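# Cock the snap trap with three table-mounted arms

## Task

Using any number of the three arms (arm1 mounted near x=-0.06, y=-0.43, z=+0.72 m facing +90°; arm2 near x=-0.50, y=0.00, z=+0.72 m facing 0°; arm3 near x=+0.58, y=0.00, z=+0.72 m facing 180°, angles counter-clockwise from +x in the scene frame), set the snap trap. Swing the hammer across to the opposite side so the hold-down bar keeps it there. Raise the yellow pedal until the lip of its catch rests over the end of the bar. The trap must end up flat on the table, and everything must stay in that state without any robot holding it. Finally release and move the arms away.

## Robot and tools

Setup: three identical i2rt Big YAM arms, named arm1, arm2 and arm3, each bolted to the tabletop. Each has six revolute joints, a two-finger gripper and a wrist camera. Two fixed room cameras, cam_high and cam_low, also watch the scene. A fully stretched arm reaches roughly 1.0 m from its joint 1 axis. With joints 1 and 6 at zero and the hand level and pointing ahead, the wrist camera rides on top of the hand and looks toward the fingertips.

Frame: one shared scene frame, origin on the floor, +z up. Mount positions are listed in the task. The hand point is midway between the fingertips; the hand's z axis runs along the fingers and the fingers close along its y axis. No call takes a Cartesian pose; everything is commanded in joint space.

Tool execute_actions: arguments are "actions" (a list holding either one action or nothing) and optional "cameras". An action is an object keyed by robot name ("arm1", "arm2", "arm3"); each present robot gets a "joints" object. Inside "joints" you may give any subset of these keys, each an absolute target, not an offset: joint1_rad (-2.879 to 2.879, rotates the whole arm about its base, positive is counter-clockwise seen from above, zero points the arm along its mount's facing direction), joint2_rad (0 to 3.141, shoulder; zero has the upper arm lying back roughly level, larger values lift it and then bring it forward), joint3_rad (0 to 3.019, elbow; zero folds the forearm onto the upper arm, larger opens it), joint4_rad (-1.692 to 1.57, hand pitch, positive tips the fingers up), joint5_rad (-1.57 to 1.57, sideways hand swing, positive toward the arm's right), joint6_rad (-2.094 to 2.094, hand roll, positive clockwise viewed from behind the hand), gripper_m (0 to 0.093 metres of fingertip gap). Angles are radians. Arrival tolerances are about ±0.045, ±0.14, ±0.09, ±0.055, ±0.03, ±0.035 rad for joints 1 to 6 and ±0.003 m for the gripper. Example: {"arm1": {"joints": {"gripper_m": 0.05}}, "arm2": {"joints": {"joint1_rad": 0.3}}}. All commanded motions begin together but may finish at different moments, and because joints move at different speeds the hand can sweep a wide path. A joint or arm you omit may keep pushing toward an earlier target. Any unknown key or out-of-range number rejects the entire call and nothing moves. "cameras" takes names from arm1_cam_wrist, arm2_cam_wrist, arm3_cam_wrist, cam_high, cam_low or "all"; omitted or null means all, [] means none. An empty actions list just reports state and images.

Tool wait: argument "seconds" (0 to 10). Commands nothing new; returns the same report as an empty action.

Tool zoom_image: "camera" (one of the five names) and "region" [x0, y0, x1, y1] in pixels of that camera's most recent full image, top-left is (0, 0), at most 504 by 504 pixels. Gives a sharper view of that patch.

Tool finished_scene: "scene" is the number of the scene you are closing. It is final; the result tells whether the goal was met and brings the next task. Only call it once the trap is set, the arms have let go and backed off, and the state is stable.

Reading results: each robot's joint_positions, one image per requested camera in the order given by the "pictures" line, and joint_status per commanded key. "off_target" means the joint settled away from its goal and may still be pushing. After "contact_stop" or "time_out" the joint normally holds where it stopped; a timed-out joint may instead keep a target within a small distance (0.375, 0.375, 0.113, 0.225, 0.075, 0.3 rad for joints 1 to 6) and keep pressing, and on_its_own lists such things; there "held at" is the held target, not the actual angle. To relieve pressing, resend the reported position. "joint command not followed" (often with a "cause:" line) means a safety check blocked that arm's joint targets (the gripper part still runs); blocked keys show "not_followed" and may be retried automatically on later actions. That check guards against self- and arm-to-arm collisions but can act late and ignores fingers, gripper housings and wrist cameras. A very small change from the current angle may produce no motion. A joint carrying a load droops.

Heat: sustained pushing or holding warms motors. A MOTOR HOT line appears from 85 °C; at 100 °C an OVER-TEMPERATURE FAULT makes that whole arm go limp and drop until it cools, with "limit_stop_at_motor_heat" on its unfinished keys (resend targets afterwards). A reported stop causes the rest of that reply's execute_actions, wait and finished_scene calls to be skipped.

The simulation runs while the model writes; the robots hold their last command meanwhile.

Avoid: arms pressing hard against each other (ends the run) or colliding; arms grinding into the table or the trap; knocking the trap or anything else out of the work area; dropping, slipping or slamming things; leaving the trap tilted; leaving a gripper holding the hammer or pedal in place. Faster robot motion is better once the goal is reached.

Each tool is called after "Emit:" by a JSON object that holds its "op" and its "data".

## Session

Emit:
{"op": "execute_actions", "data": {"actions": []}}

Scene clock: 0.00 s.
Motor temperatures (°C, as the motors report them): arm1=[29 27 26 28 29 28] | arm2=[30 28 29 27 27 27] | arm3=[27 26 29 28 26 28]
arm1.joint_positions: joint1_rad=+0.008 joint2_rad=+0.429 joint3_rad=+1.477 joint4_rad=-1.542 joint5_rad=-0.011 joint6_rad=+0.004 gripper_m=+0.094
arm1.joint_status: not commanded
arm1.hand: x=-0.0585 y=-0.3153 z=+1.3636 quat_wxyz=(-0.358, +0.605, -0.610, -0.366) (m; scene frame)
arm2.joint_positions: joint1_rad=+0.012 joint2_rad=+0.426 joint3_rad=+1.479 joint4_rad=-1.548 joint5_rad=+0.013 joint6_rad=-0.015 gripper_m=+0.095
arm2.joint_status: not commanded
arm2.hand: x=-0.3895 y=-0.0094 z=+1.2918 quat_wxyz=(-0.512, -0.006, -0.859, +0.010) (m; scene frame)
arm3.joint_positions: joint1_rad=-0.005 joint2_rad=+0.449 joint3_rad=+1.476 joint4_rad=-1.547 joint5_rad=-0.006 joint6_rad=-0.002 gripper_m=+0.095
arm3.joint_status: not commanded
arm3.hand: x=+0.4561 y=-0.0048 z=+1.3201 quat_wxyz=(-0.011, -0.866, -0.018, +0.500) (m; scene frame)
pictures: arm1_cam_wrist, arm2_cam_wrist, arm3_cam_wrist, cam_high, cam_low
Images, in order (width x height): arm1_cam_wrist 616x616, arm2_cam_wrist 616x616, arm3_cam_wrist 616x616, cam_high 896x504, cam_low 896x504.

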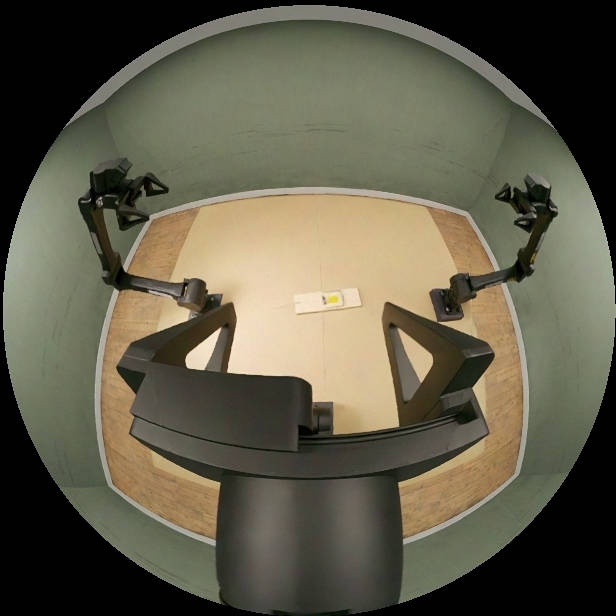

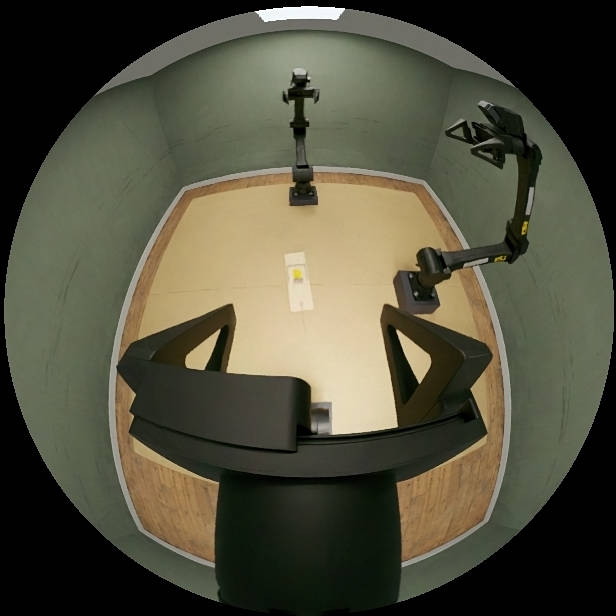

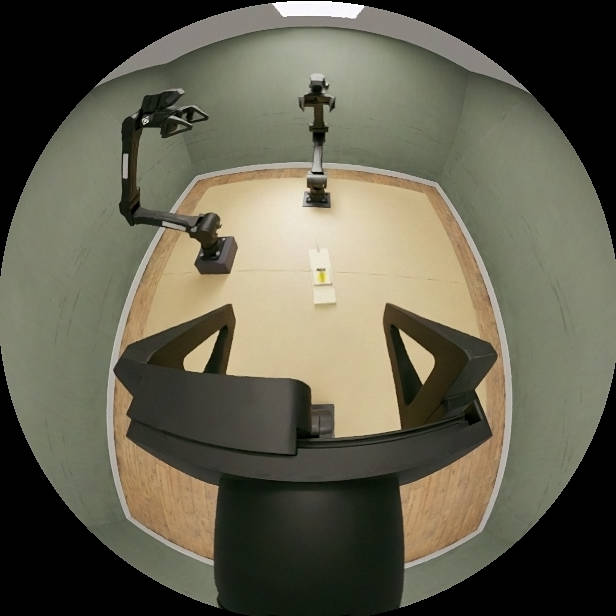

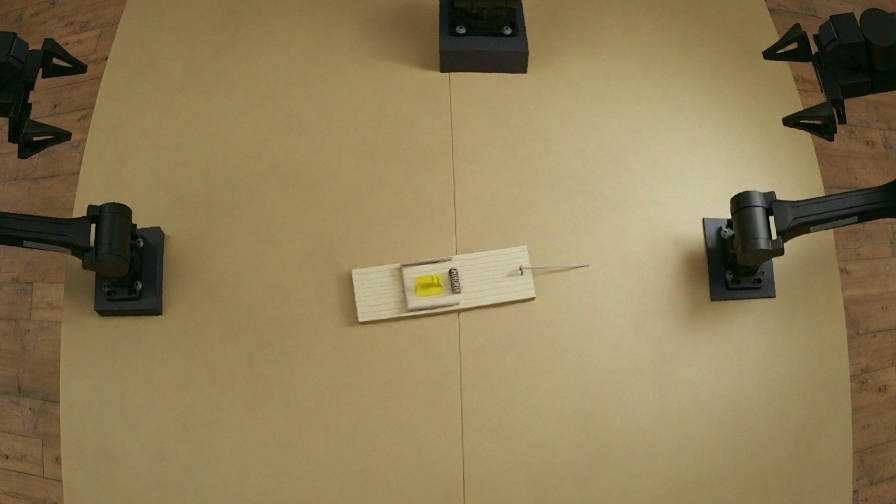

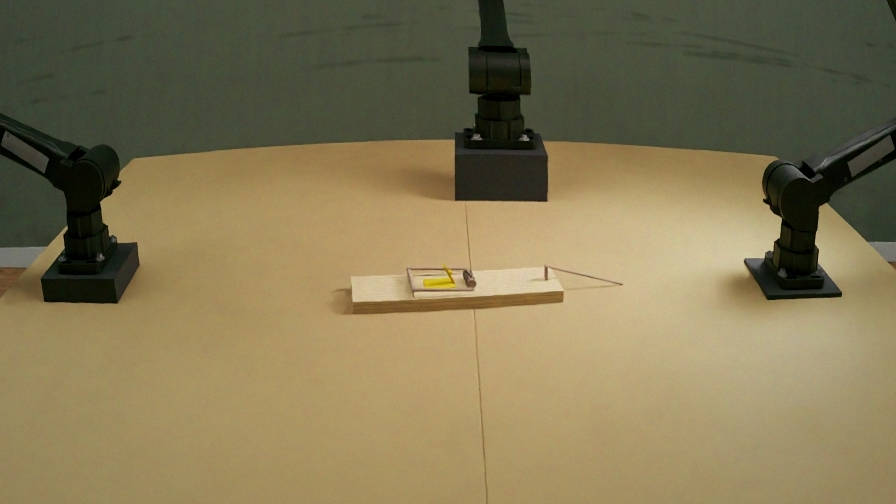

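Emit:
{"op": "zoom_image", "data": {"camera": "cam_high", "region": [330, 220, 610, 350]}}

Emit:
{"op": "zoom_image", "data": {"camera": "cam_low", "region": [330, 240, 640, 330]}}

Emit:
{"op": "zoom_image", "data": {"camera": "cam_low", "region": [395, 250, 495, 305]}}

Region (330, 220, 610, 350) of cam_high's 896x504 image, scaled by 1.800, with more detail than that image has; it fills the top 234 rows of this view, and the rest is white.

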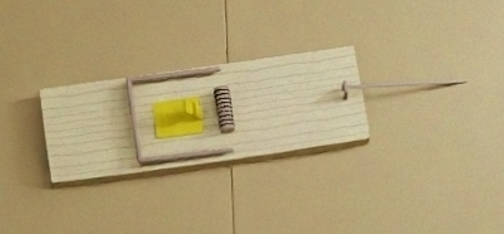

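Region (330, 240, 640, 330) of cam_low's 896x504 image, scaled by 1.626, with more detail than that image has; it fills the top 146 rows of this view, and the rest is white.

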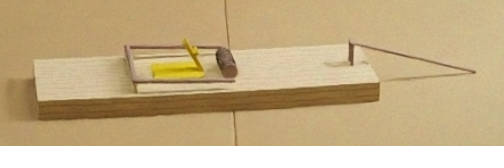

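Region (395, 250, 495, 305) of cam_low's 896x504 image, scaled by 5.040, with more detail than that image has; it fills the top 277 rows of this view, and the rest is white.

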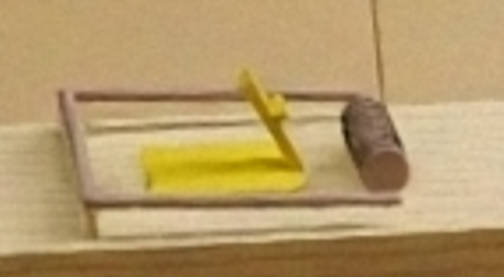

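Emit:
{"op": "execute_actions", "data": {"actions": [{"arm1": {"joints": {"joint4_rad": -0.8}}, "arm2": {"joints": {"joint3_rad": 1.0}}, "arm3": {"joints": {"joint2_rad": 1.1}}}], "cameras": ["arm3_cam_wrist", "cam_high"]}}

Scene clock: 70.43 s.
Motor temperatures (°C, as the motors report them): arm1=[29 27 30 28 29 28] | arm2=[30 28 32 27 27 27] | arm3=[27 27 33 28 26 28]
arm1.joint_positions: joint1_rad=+0.008 joint2_rad=+0.429 joint3_rad=+1.477 joint4_rad=-0.820 joint5_rad=-0.011 joint6_rad=+0.004 gripper_m=+0.094
arm1.joint_status: all done
arm1.hand: x=-0.0577 y=-0.2918 z=+1.5357 quat_wxyz=(-0.551, +0.440, -0.441, -0.555) (m; scene frame)
arm2.joint_positions: joint1_rad=+0.012 joint2_rad=+0.426 joint3_rad=+1.000 joint4_rad=-1.548 joint5_rad=+0.013 joint6_rad=-0.015 gripper_m=+0.095
arm2.joint_status: all done
arm2.hand: x=-0.3361 y=-0.0084 z=+1.0806 quat_wxyz=(-0.294, -0.004, -0.956, +0.007) (m; scene frame)
arm3.joint_positions: joint1_rad=-0.005 joint2_rad=+1.111 joint3_rad=+1.472 joint4_rad=-1.547 joint5_rad=-0.006 joint6_rad=-0.002 gripper_m=+0.095
arm3.joint_status: all done
arm3.hand: x=+0.2138 y=-0.0136 z=+1.1647 quat_wxyz=(-0.006, -0.982, -0.019, +0.188) (m; scene frame)
pictures: arm3_cam_wrist, cam_high
Images, in order (width x height): arm3_cam_wrist 616x616, cam_high 896x504.

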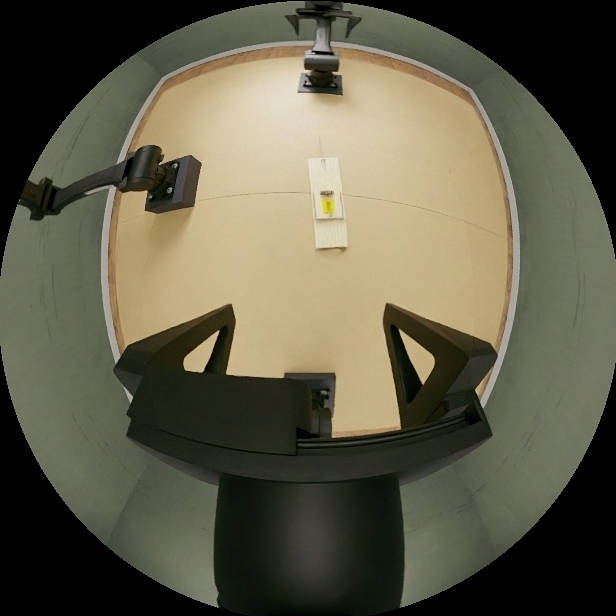

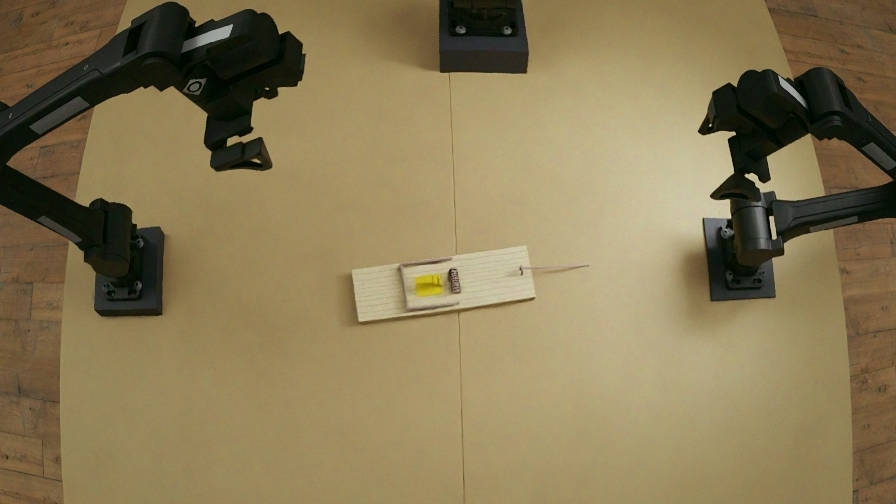

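Emit:
{"op": "execute_actions", "data": {"actions": [{"arm1": {"joints": {"joint1_rad": -0.25, "joint2_rad": 0.761, "joint3_rad": 0.425, "joint4_rad": -0.711, "joint5_rad": -0.3}}, "arm2": {"joints": {"joint1_rad": 0.03, "joint2_rad": 1.186, "joint3_rad": 0.762, "joint4_rad": -1.147, "joint5_rad": 0.0, "joint6_rad": -0.08}}, "arm3": {"joints": {"joint1_rad": -0.146, "joint2_rad": 1.568, "joint3_rad": 1.106, "joint4_rad": -1.109, "joint5_rad": 0.0, "joint6_rad": -0.22}}}]}}

Scene clock: 128.60 s.
Motor temperatures (°C, as the motors report them): arm1=[29 27 31 28 29 28] | arm2=[30 28 34 27 27 27] | arm3=[27 27 36 28 26 28]
arm1.joint_positions: joint1_rad=-0.242 joint2_rad=+0.765 joint3_rad=+0.423 joint4_rad=-0.712 joint5_rad=-0.297 joint6_rad=+0.004 gripper_m=+0.094
arm1.joint_status: all done
arm1.hand: x=-0.0382 y=-0.1527 z=+0.9052 quat_wxyz=(-0.110, +0.612, -0.736, -0.268) (m; scene frame)
arm2.joint_positions: joint1_rad=+0.019 joint2_rad=+1.172 joint3_rad=+0.765 joint4_rad=-1.157 joint5_rad=+0.004 joint6_rad=-0.066 gripper_m=+0.095
arm2.joint_status: all done
arm2.hand: x=-0.2100 y=-0.0046 z=+0.8369 quat_wxyz=(-0.004, +0.029, -1.000, -0.002) (m; scene frame)
arm3.joint_positions: joint1_rad=-0.143 joint2_rad=+1.587 joint3_rad=+1.075 joint4_rad=-1.121 joint5_rad=-0.002 joint6_rad=-0.211 gripper_m=+0.095
arm3.joint_status: all done
arm3.hand: x=+0.1684 y=+0.0423 z=+0.8333 quat_wxyz=(-0.006, -0.998, -0.054, -0.033) (m; scene frame)
pictures: arm1_cam_wrist, arm2_cam_wrist, arm3_cam_wrist, cam_high, cam_low
Images, in order (width x height): arm1_cam_wrist 616x616, arm2_cam_wrist 616x616, arm3_cam_wrist 616x616, cam_high 896x504, cam_low 896x504.

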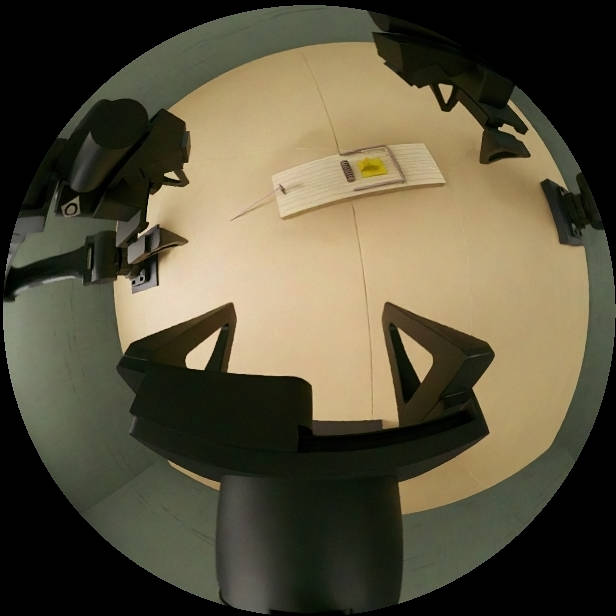

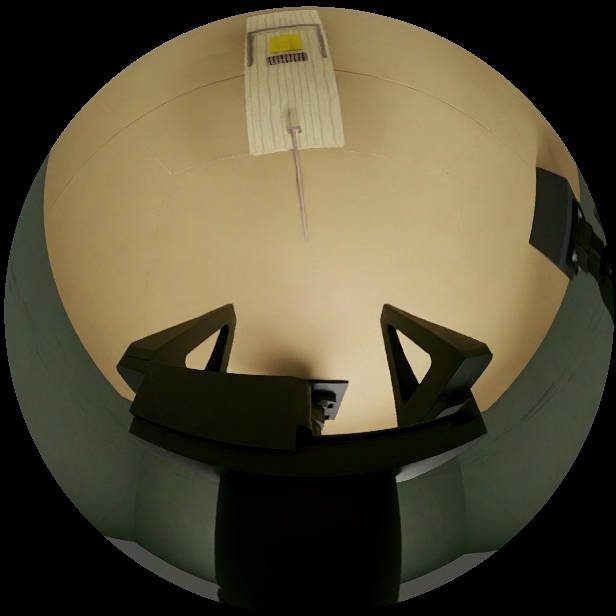

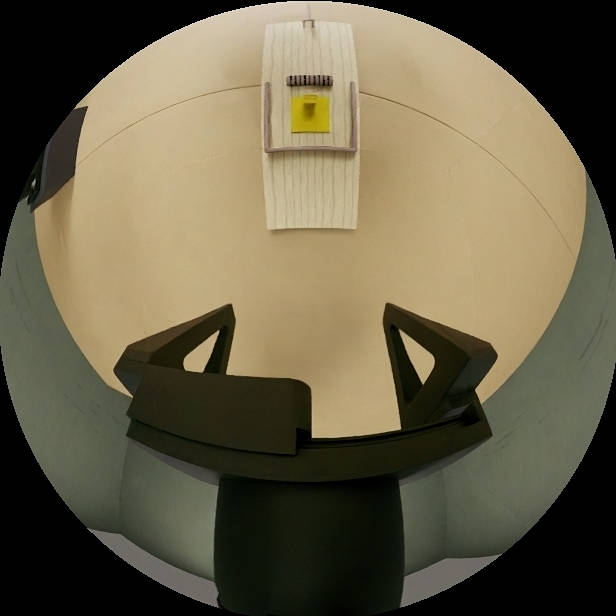

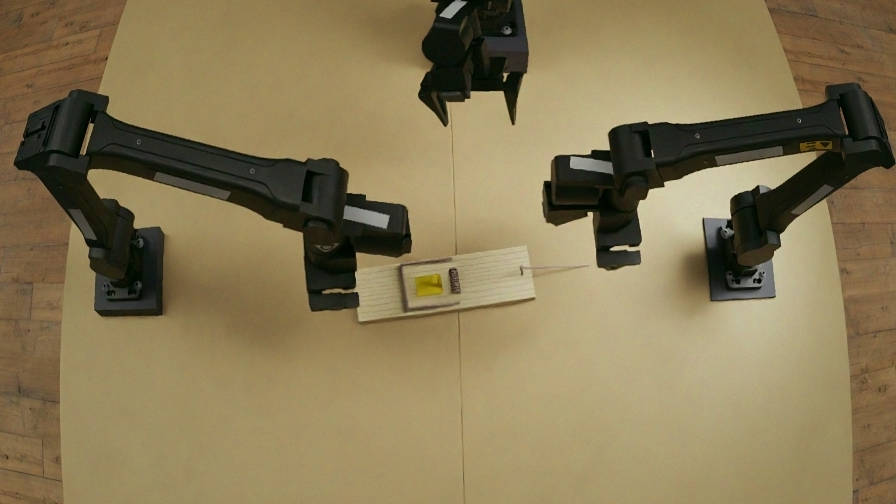

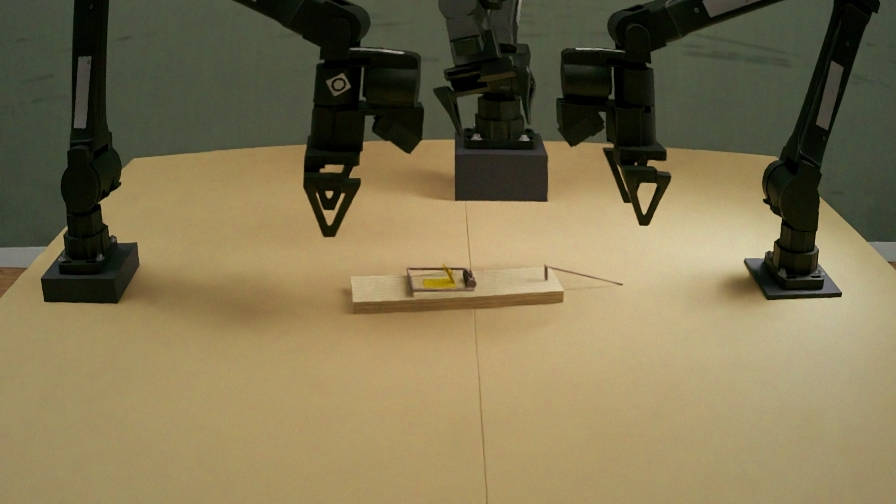

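Emit:
{"op": "zoom_image", "data": {"camera": "arm3_cam_wrist", "region": [240, 0, 390, 240]}}

Emit:
{"op": "zoom_image", "data": {"camera": "arm1_cam_wrist", "region": [220, 130, 460, 230]}}

Emit:
{"op": "zoom_image", "data": {"camera": "arm2_cam_wrist", "region": [230, 10, 370, 250]}}

Region (240, 0, 390, 240) of arm3_cam_wrist's 616x616 image, scaled by 2.100, with more detail than that image has; it fills the left 315 columns of this view, and the rest is white.

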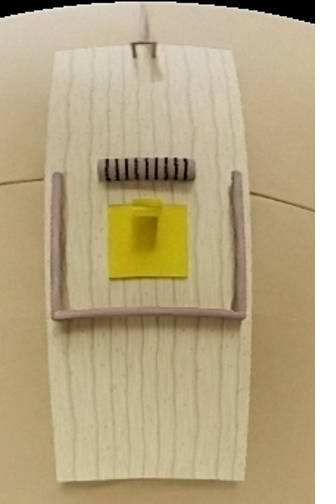

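Region (220, 130, 460, 230) of arm1_cam_wrist's 616x616 image, scaled by 2.100, with more detail than that image has; it fills the top 210 rows of this view, and the rest is white.

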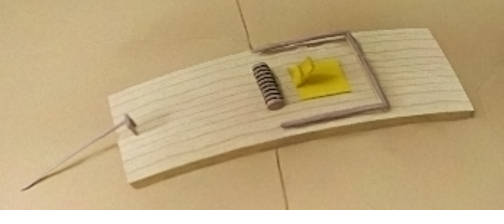

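Region (230, 10, 370, 250) of arm2_cam_wrist's 616x616 image, scaled by 2.100, with more detail than that image has; it fills the left 294 columns of this view, and the rest is white.

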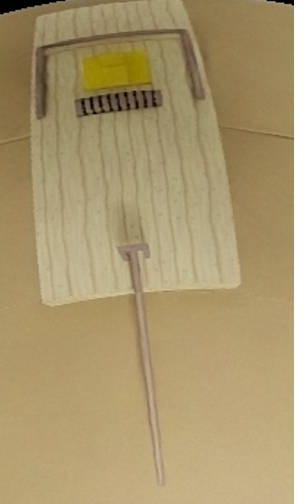

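Emit:
{"op": "zoom_image", "data": {"camera": "arm1_cam_wrist", "region": [330, 135, 420, 200]}}

Emit:
{"op": "zoom_image", "data": {"camera": "cam_low", "region": [398, 258, 448, 302]}}

Emit:
{"op": "zoom_image", "data": {"camera": "cam_low", "region": [290, 40, 450, 250]}}

Region (330, 135, 420, 200) of arm1_cam_wrist's 616x616 image, scaled by 5.600, with more detail than that image has.

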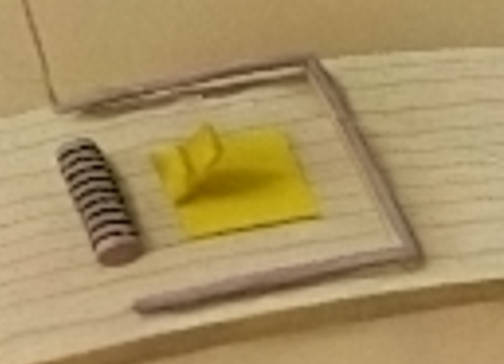

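Region (398, 258, 448, 302) of cam_low's 896x504 image, scaled by 10.080, with more detail than that image has; it fills the top 444 rows of this view, and the rest is white.

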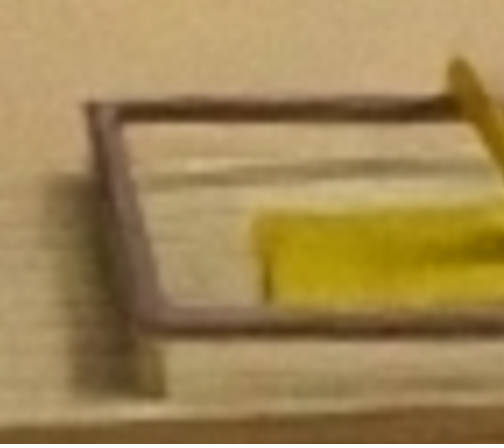

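Region (290, 40, 450, 250) of cam_low's 896x504 image, scaled by 2.400, with more detail than that image has; it fills the left 384 columns of this view, and the rest is white.

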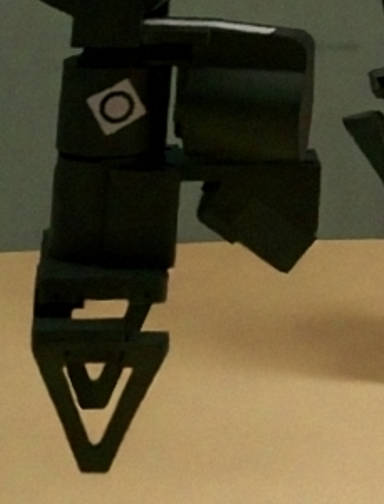

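Emit:
{"op": "execute_actions", "data": {"actions": [{"arm1": {"joints": {"joint1_rad": 0.0, "joint2_rad": 0.55, "joint3_rad": 0.3, "joint4_rad": 1.1, "joint5_rad": 0.0, "joint6_rad": 0.0, "gripper_m": 0.0}}, "arm2": {"joints": {"joint6_rad": -1.576, "gripper_m": 0.03}}, "arm3": {"joints": {"joint1_rad": -0.217, "joint2_rad": 1.2, "joint3_rad": 0.492, "joint4_rad": 0.40, "joint5_rad": -0.218, "joint6_rad": -0.187, "gripper_m": 0.093}}}], "cameras": ["cam_low"]}}

Emit:
{"op": "execute_actions", "data": {"actions": [{"arm1": {"joints": {"joint2_rad": 1.5, "joint3_rad": 0.2}}, "arm3": {"joints": {"joint2_rad": 1.58}}}], "cameras": ["arm3_cam_wrist", "cam_high", "cam_low"]}}

Scene clock: 250.73 s.
Motor temperatures (°C, as the motors report them): arm1=[29 27 34 28 29 28] | arm2=[30 28 34 27 27 27] | arm3=[27 29 38 28 26 28]
arm1.joint_positions: joint1_rad=-0.008 joint2_rad=+0.551 joint3_rad=+0.294 joint4_rad=+1.084 joint5_rad=-0.003 joint6_rad=+0.004 gripper_m=+0.000
arm1.joint_status: all done
arm1.hand: x=-0.0518 y=-0.1576 z=+1.2692 quat_wxyz=(-0.664, +0.254, -0.262, -0.652) (m; scene frame)
arm2.joint_positions: joint1_rad=+0.019 joint2_rad=+1.172 joint3_rad=+0.765 joint4_rad=-1.157 joint5_rad=+0.004 joint6_rad=-1.561 gripper_m=+0.030
arm2.joint_status: all done
arm2.hand: x=-0.2100 y=-0.0046 z=+0.8369 quat_wxyz=(-0.004, +0.701, -0.713, +0.001) (m; scene frame)
arm3.joint_positions: joint1_rad=-0.214 joint2_rad=+1.199 joint3_rad=+0.479 joint4_rad=+0.377 joint5_rad=-0.214 joint6_rad=-0.196 gripper_m=+0.093
arm3.joint_status: all done
arm3.hand: x=+0.1170 y=+0.0442 z=+0.9323 quat_wxyz=(+0.019, -0.813, -0.071, +0.577) (m; scene frame)
pictures: cam_low
Images, in order (width x height): cam_low 896x504.

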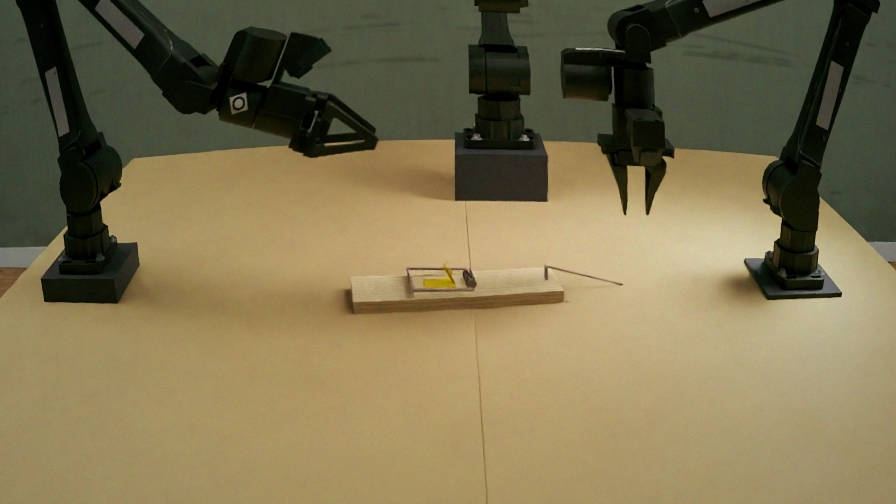

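Scene clock: 252.17 s.
Motor temperatures (°C, as the motors report them): arm1=[29 27 34 28 29 28] | arm2=[30 28 34 27 27 27] | arm3=[27 29 37 28 26 28]
arm1.joint_positions: joint1_rad=-0.008 joint2_rad=+1.493 joint3_rad=+0.204 joint4_rad=+1.093 joint5_rad=-0.003 joint6_rad=+0.004 gripper_m=+0.000
arm1.joint_status: all done
arm1.hand: x=-0.0499 y=-0.0221 z=+0.8968 quat_wxyz=(-0.451, +0.539, -0.555, -0.445) (m; scene frame)
arm2.joint_positions: joint1_rad=+0.019 joint2_rad=+1.172 joint3_rad=+0.765 joint4_rad=-1.157 joint5_rad=+0.004 joint6_rad=-1.562 gripper_m=+0.030
arm2.joint_status: not commanded
arm2.hand: x=-0.2100 y=-0.0046 z=+0.8369 quat_wxyz=(-0.004, +0.701, -0.713, +0.001) (m; scene frame)
arm3.joint_positions: joint1_rad=-0.214 joint2_rad=+1.581 joint3_rad=+0.479 joint4_rad=+0.385 joint5_rad=-0.214 joint6_rad=-0.196 gripper_m=+0.093
arm3.joint_status: all done
arm3.hand: x=+0.1317 y=+0.0417 z=+0.7661 quat_wxyz=(-0.020, -0.906, -0.055, +0.420) (m; scene frame)
pictures: arm3_cam_wrist, cam_high, cam_low
Images, in order (width x height): arm3_cam_wrist 616x616, cam_high 896x504, cam_low 896x504.

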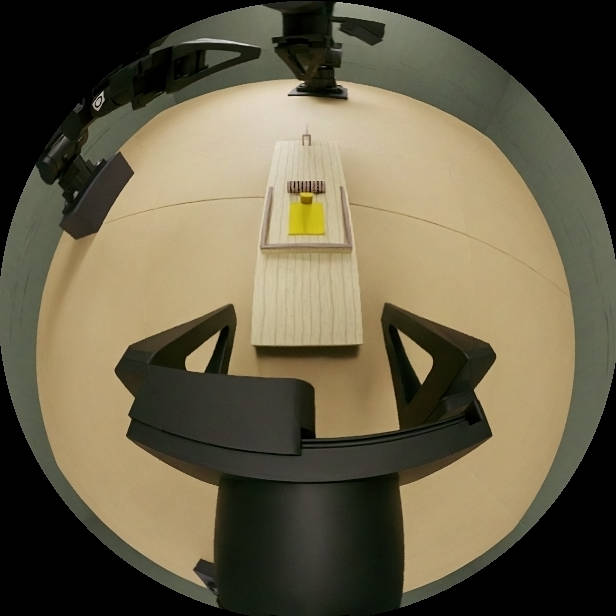

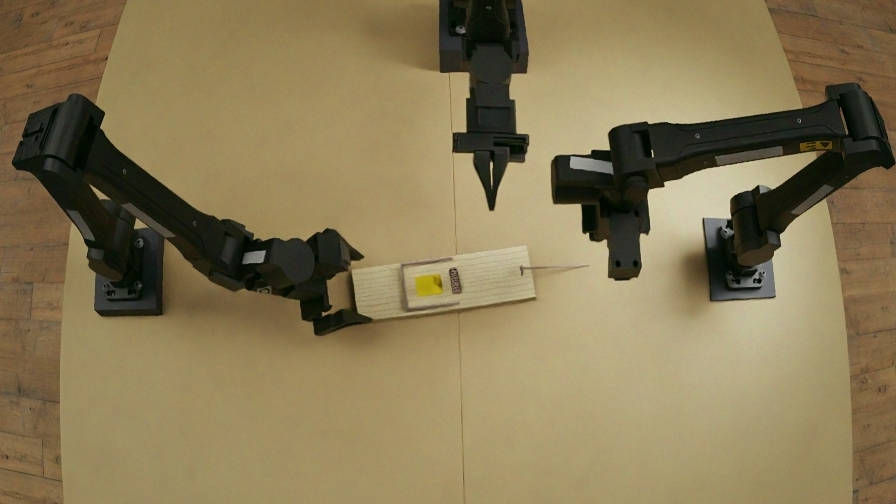

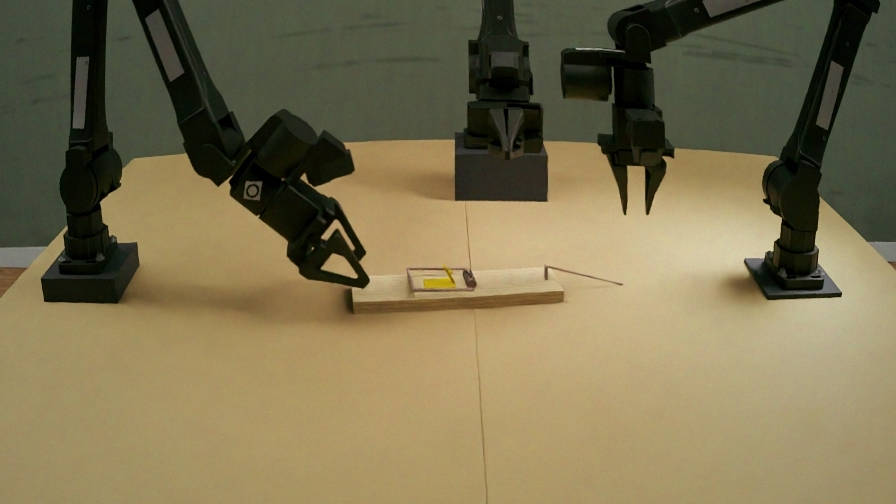

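Emit:
{"op": "execute_actions", "data": {"actions": [{"arm1": {"joints": {"joint2_rad": 1.766, "joint3_rad": 0.135, "joint4_rad": 1.2}}, "arm2": {"joints": {"joint1_rad": 0.138, "joint2_rad": 1.773, "joint3_rad": 1.285, "joint4_rad": -0.705, "joint5_rad": 0.0, "joint6_rad": -1.585}}, "arm3": {"joints": {"joint2_rad": 1.723, "joint3_rad": 0.503, "joint4_rad": 0.53}}}], "cameras": ["arm2_cam_wrist", "arm3_cam_wrist", "cam_high", "cam_low"]}}

Scene clock: 277.73 s.
Motor temperatures (°C, as the motors report them): arm1=[29 27 31 28 29 28] | arm2=[30 29 35 27 27 27] | arm3=[27 28 36 28 27 28]
arm1.joint_positions: joint1_rad=-0.008 joint2_rad=+1.762 joint3_rad=+0.138 joint4_rad=+1.180 joint5_rad=-0.003 joint6_rad=+0.004 gripper_m=+0.000
arm1.joint_status: all done
arm1.hand: x=-0.0513 y=-0.0677 z=+0.8008 quat_wxyz=(-0.379, +0.590, -0.607, -0.375) (m; scene frame)
arm2.joint_positions: joint1_rad=+0.137 joint2_rad=+1.753 joint3_rad=+1.246 joint4_rad=-0.713 joint5_rad=+0.003 joint6_rad=-1.572 gripper_m=+0.030
arm2.joint_status: all done
arm2.hand: x=+0.0725 y=+0.0610 z=+0.8029 quat_wxyz=(-0.132, +0.733, -0.658, +0.115) (m; scene frame)
arm3.joint_positions: joint1_rad=-0.214 joint2_rad=+1.718 joint3_rad=+0.481 joint4_rad=+0.510 joint5_rad=-0.217 joint6_rad=-0.192 gripper_m=+0.093
arm3.joint_status: all done
arm3.hand: x=+0.1301 y=+0.0416 z=+0.7311 quat_wxyz=(-0.023, -0.907, -0.053, +0.416) (m; scene frame)
pictures: arm2_cam_wrist, arm3_cam_wrist, cam_high, cam_low
Images, in order (width x height): arm2_cam_wrist 616x616, arm3_cam_wrist 616x616, cam_high 896x504, cam_low 896x504.

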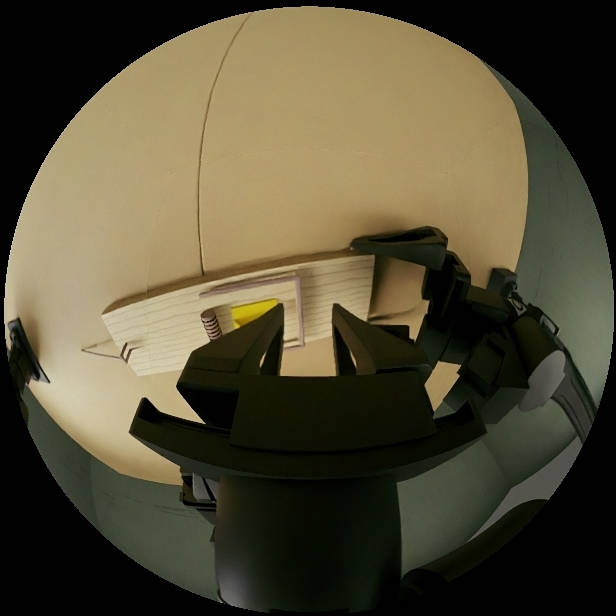

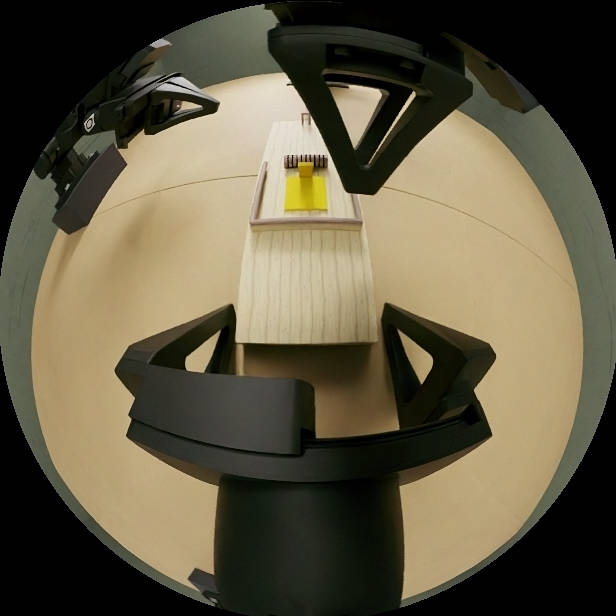

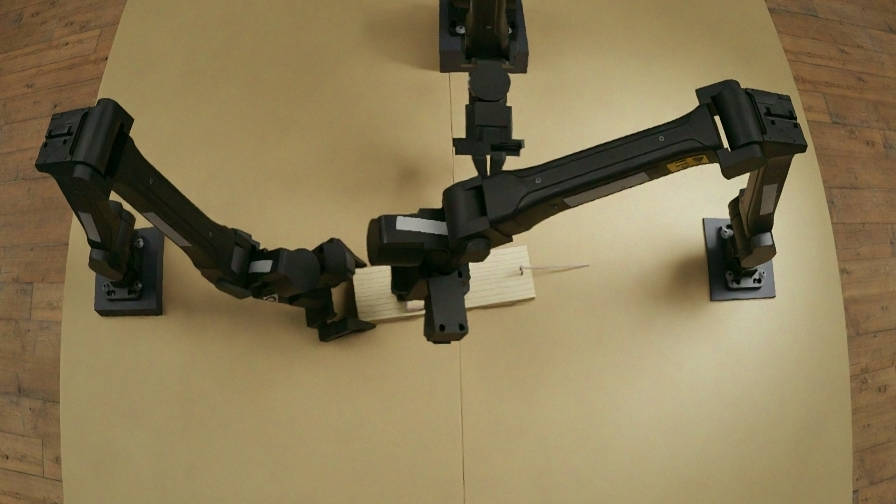

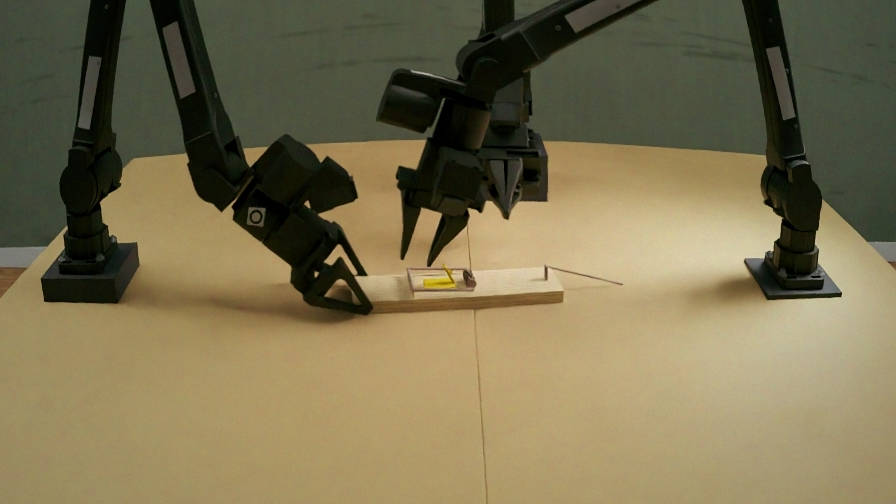

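Emit:
{"op": "zoom_image", "data": {"camera": "cam_low", "region": [290, 200, 500, 330]}}

Region (290, 200, 500, 330) of cam_low's 896x504 image, scaled by 2.400, with more detail than that image has; it fills the top 312 rows of this view, and the rest is white.

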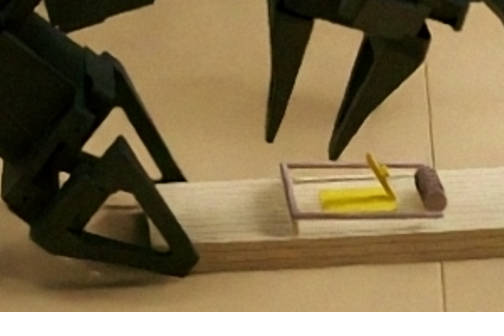

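Emit:
{"op": "execute_actions", "data": {"actions": [{"arm2": {"joints": {"joint1_rad": 0.122, "joint2_rad": 1.847, "joint4_rad": -0.645}}, "arm3": {"joints": {"gripper_m": 0.0}}}], "cameras": ["arm2_cam_wrist", "arm3_cam_wrist", "cam_low"]}}

Scene clock: 309.40 s.
Motor temperatures (°C, as the motors report them): arm1=[29 27 30 28 29 28] | arm2=[30 29 38 27 27 27] | arm3=[27 28 35 28 26 28]
arm1.joint_positions: joint1_rad=-0.008 joint2_rad=+1.762 joint3_rad=+0.138 joint4_rad=+1.180 joint5_rad=-0.003 joint6_rad=+0.004 gripper_m=+0.000
arm1.joint_status: not commanded
arm1.hand: x=-0.0513 y=-0.0677 z=+0.8008 quat_wxyz=(-0.379, +0.590, -0.607, -0.375) (m; scene frame)
arm2.joint_positions: joint1_rad=+0.132 joint2_rad=+1.821 joint3_rad=+1.251 joint4_rad=-0.656 joint5_rad=+0.003 joint6_rad=-1.572 gripper_m=+0.030
arm2.joint_status: all done
arm2.hand: x=+0.0831 y=+0.0597 z=+0.7713 quat_wxyz=(-0.130, +0.732, -0.660, +0.113) (m; scene frame)
arm3.joint_positions: joint1_rad=-0.214 joint2_rad=+1.718 joint3_rad=+0.481 joint4_rad=+0.511 joint5_rad=-0.217 joint6_rad=-0.192 gripper_m=+0.079
arm3.joint_status: gripper_m off_target (ended at +0.079, target +0.000)
arm3.hand: x=+0.1300 y=+0.0415 z=+0.7312 quat_wxyz=(-0.024, -0.907, -0.053, +0.416) (m; scene frame)
pictures: arm2_cam_wrist, arm3_cam_wrist, cam_low
Images, in order (width x height): arm2_cam_wrist 616x616, arm3_cam_wrist 616x616, cam_low 896x504.

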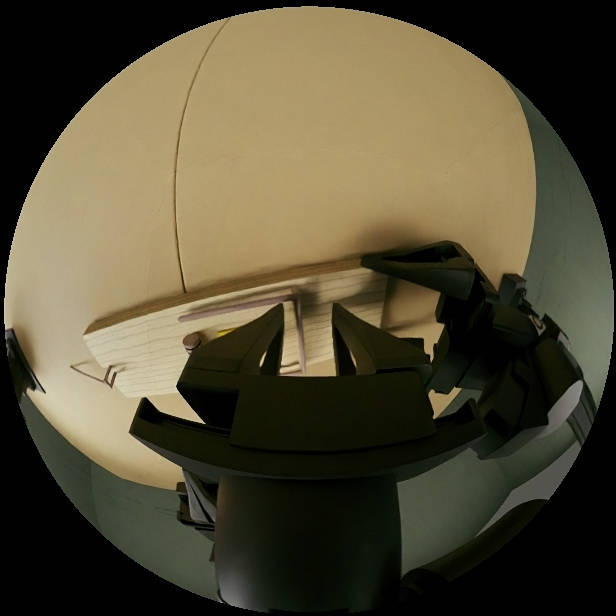

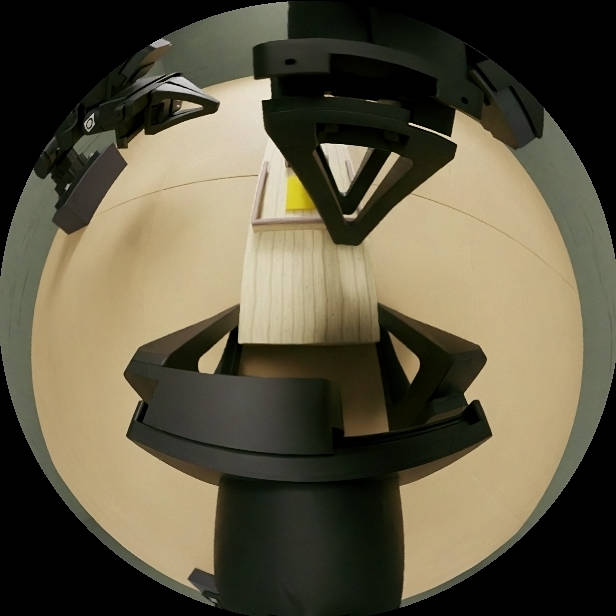

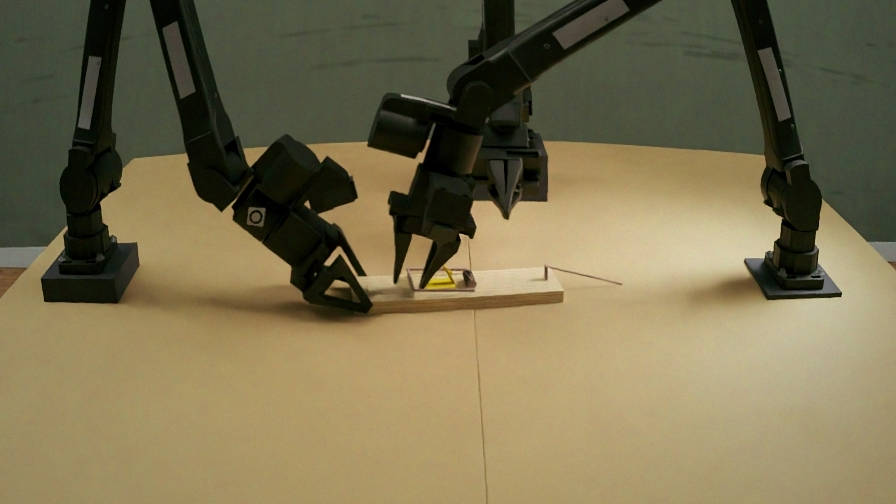

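Emit:
{"op": "zoom_image", "data": {"camera": "cam_low", "region": [360, 240, 490, 320]}}

Emit:
{"op": "zoom_image", "data": {"camera": "arm2_cam_wrist", "region": [240, 260, 380, 390]}}

Region (360, 240, 490, 320) of cam_low's 896x504 image, scaled by 3.877, with more detail than that image has; it fills the top 310 rows of this view, and the rest is white.

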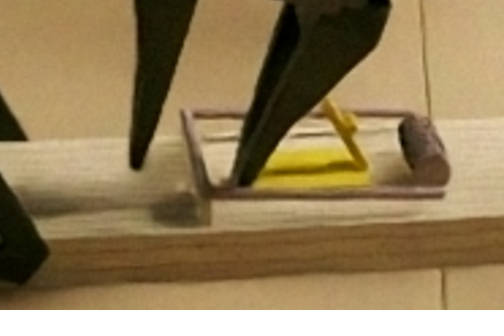

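Region (240, 260, 380, 390) of arm2_cam_wrist's 616x616 image, scaled by 3.600, with more detail than that image has; it fills the top 468 rows of this view, and the rest is white.

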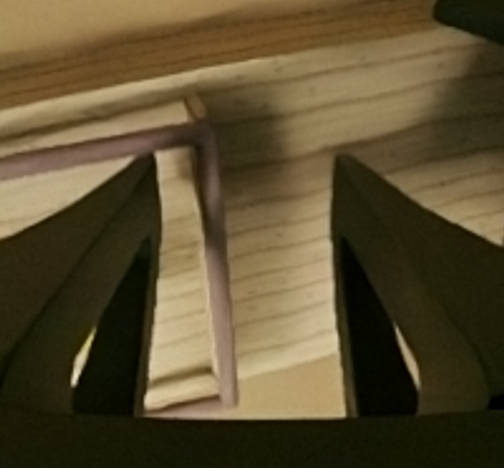

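Emit:
{"op": "execute_actions", "data": {"actions": [{"arm2": {"joints": {"joint1_rad": 0.113, "gripper_m": 0.024}}, "arm3": {"joints": {"joint2_rad": 1.76}}}], "cameras": []}}

Emit:
{"op": "execute_actions", "data": {"actions": [{"arm2": {"joints": {"joint2_rad": 1.867}}}], "cameras": ["arm2_cam_wrist", "arm3_cam_wrist", "cam_low"]}}

Emit:
{"op": "zoom_image", "data": {"camera": "cam_low", "region": [360, 240, 490, 320]}}

Emit:
{"op": "zoom_image", "data": {"camera": "arm2_cam_wrist", "region": [240, 260, 380, 390]}}

Scene clock: 333.37 s.
Motor temperatures (°C, as the motors report them): arm1=[29 27 29 28 29 28] | arm2=[30 30 38 27 27 27] | arm3=[27 28 35 28 26 28]
arm1.joint_positions: joint1_rad=-0.008 joint2_rad=+1.762 joint3_rad=+0.138 joint4_rad=+1.180 joint5_rad=-0.003 joint6_rad=+0.004 gripper_m=+0.000
arm1.joint_status: not commanded
arm1.hand: x=-0.0513 y=-0.0677 z=+0.8008 quat_wxyz=(-0.379, +0.590, -0.607, -0.375) (m; scene frame)
arm2.joint_positions: joint1_rad=+0.122 joint2_rad=+1.821 joint3_rad=+1.251 joint4_rad=-0.656 joint5_rad=+0.003 joint6_rad=-1.572 gripper_m=+0.024
arm2.joint_status: all done
arm2.hand: x=+0.0837 y=+0.0539 z=+0.7713 quat_wxyz=(-0.129, +0.728, -0.663, +0.114) (m; scene frame)
arm3.joint_positions: joint1_rad=-0.214 joint2_rad=+1.723 joint3_rad=+0.481 joint4_rad=+0.520 joint5_rad=-0.218 joint6_rad=-0.191 gripper_m=+0.079
arm3.joint_status: all done
arm3.hand: x=+0.1294 y=+0.0415 z=+0.7306 quat_wxyz=(-0.024, -0.906, -0.053, +0.418) (m; scene frame)
pictures: none
No camera images: the call's "cameras" was empty. Leave "cameras" out to get every camera's image.

Scene clock: 333.93 s.
Motor temperatures (°C, as the motors report them): arm1=[29 27 29 28 29 28] | arm2=[30 30 38 27 27 27] | arm3=[27 28 35 28 26 28]
arm1.joint_positions: joint1_rad=-0.008 joint2_rad=+1.762 joint3_rad=+0.138 joint4_rad=+1.180 joint5_rad=-0.003 joint6_rad=+0.004 gripper_m=+0.000
arm1.joint_status: not commanded
arm1.hand: x=-0.0513 y=-0.0677 z=+0.8008 quat_wxyz=(-0.379, +0.590, -0.607, -0.375) (m; scene frame)
arm2.joint_positions: joint1_rad=+0.122 joint2_rad=+1.826 joint3_rad=+1.251 joint4_rad=-0.656 joint5_rad=+0.003 joint6_rad=-1.572 gripper_m=+0.024
arm2.joint_status: all done
arm2.hand: x=+0.0833 y=+0.0539 z=+0.7687 quat_wxyz=(-0.127, +0.729, -0.663, +0.112) (m; scene frame)
arm3.joint_positions: joint1_rad=-0.214 joint2_rad=+1.723 joint3_rad=+0.481 joint4_rad=+0.520 joint5_rad=-0.218 joint6_rad=-0.191 gripper_m=+0.079
arm3.joint_status: not commanded
arm3.hand: x=+0.1294 y=+0.0415 z=+0.7306 quat_wxyz=(-0.024, -0.906, -0.053, +0.418) (m; scene frame)
pictures: arm2_cam_wrist, arm3_cam_wrist, cam_low
Images, in order (width x height): arm2_cam_wrist 616x616, arm3_cam_wrist 616x616, cam_low 896x504.

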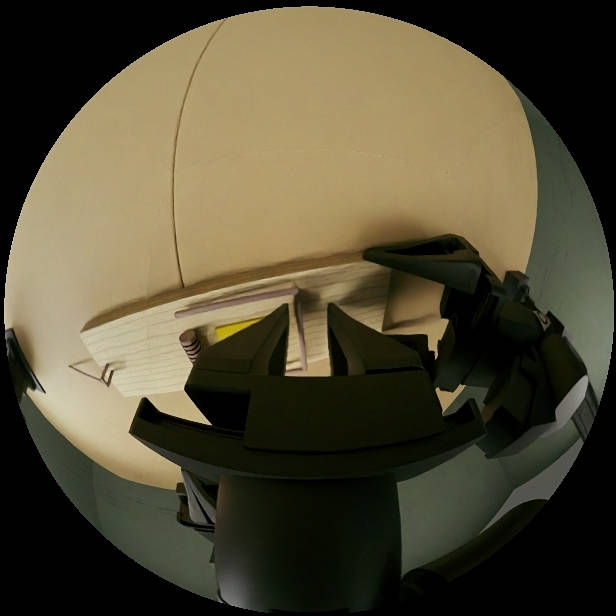

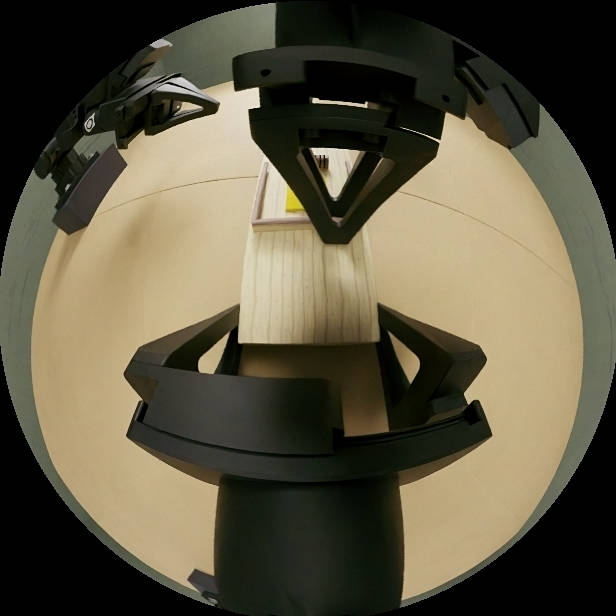

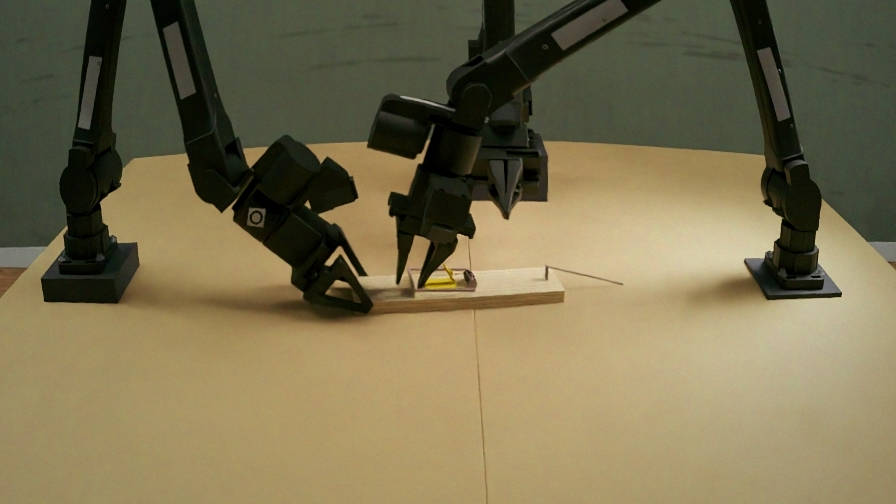

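Region (360, 240, 490, 320) of cam_low's 896x504 image, scaled by 3.877, with more detail than that image has; it fills the top 310 rows of this view, and the rest is white.

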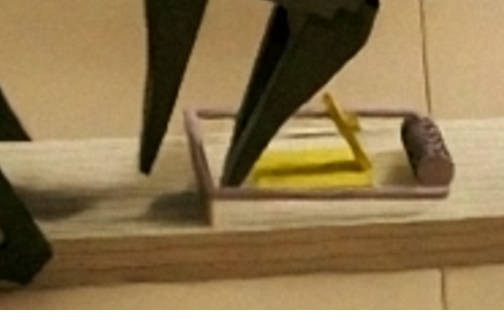

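Region (240, 260, 380, 390) of arm2_cam_wrist's 616x616 image, scaled by 3.600, with more detail than that image has; it fills the top 468 rows of this view, and the rest is white.

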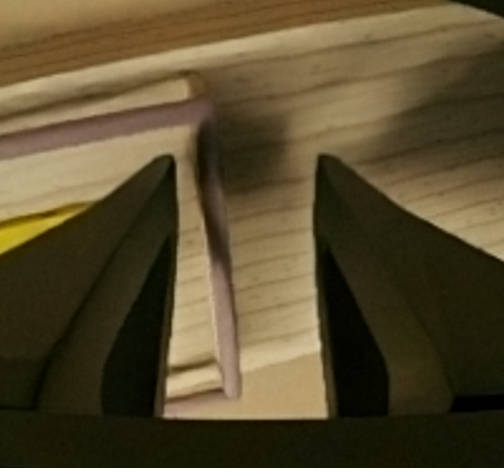

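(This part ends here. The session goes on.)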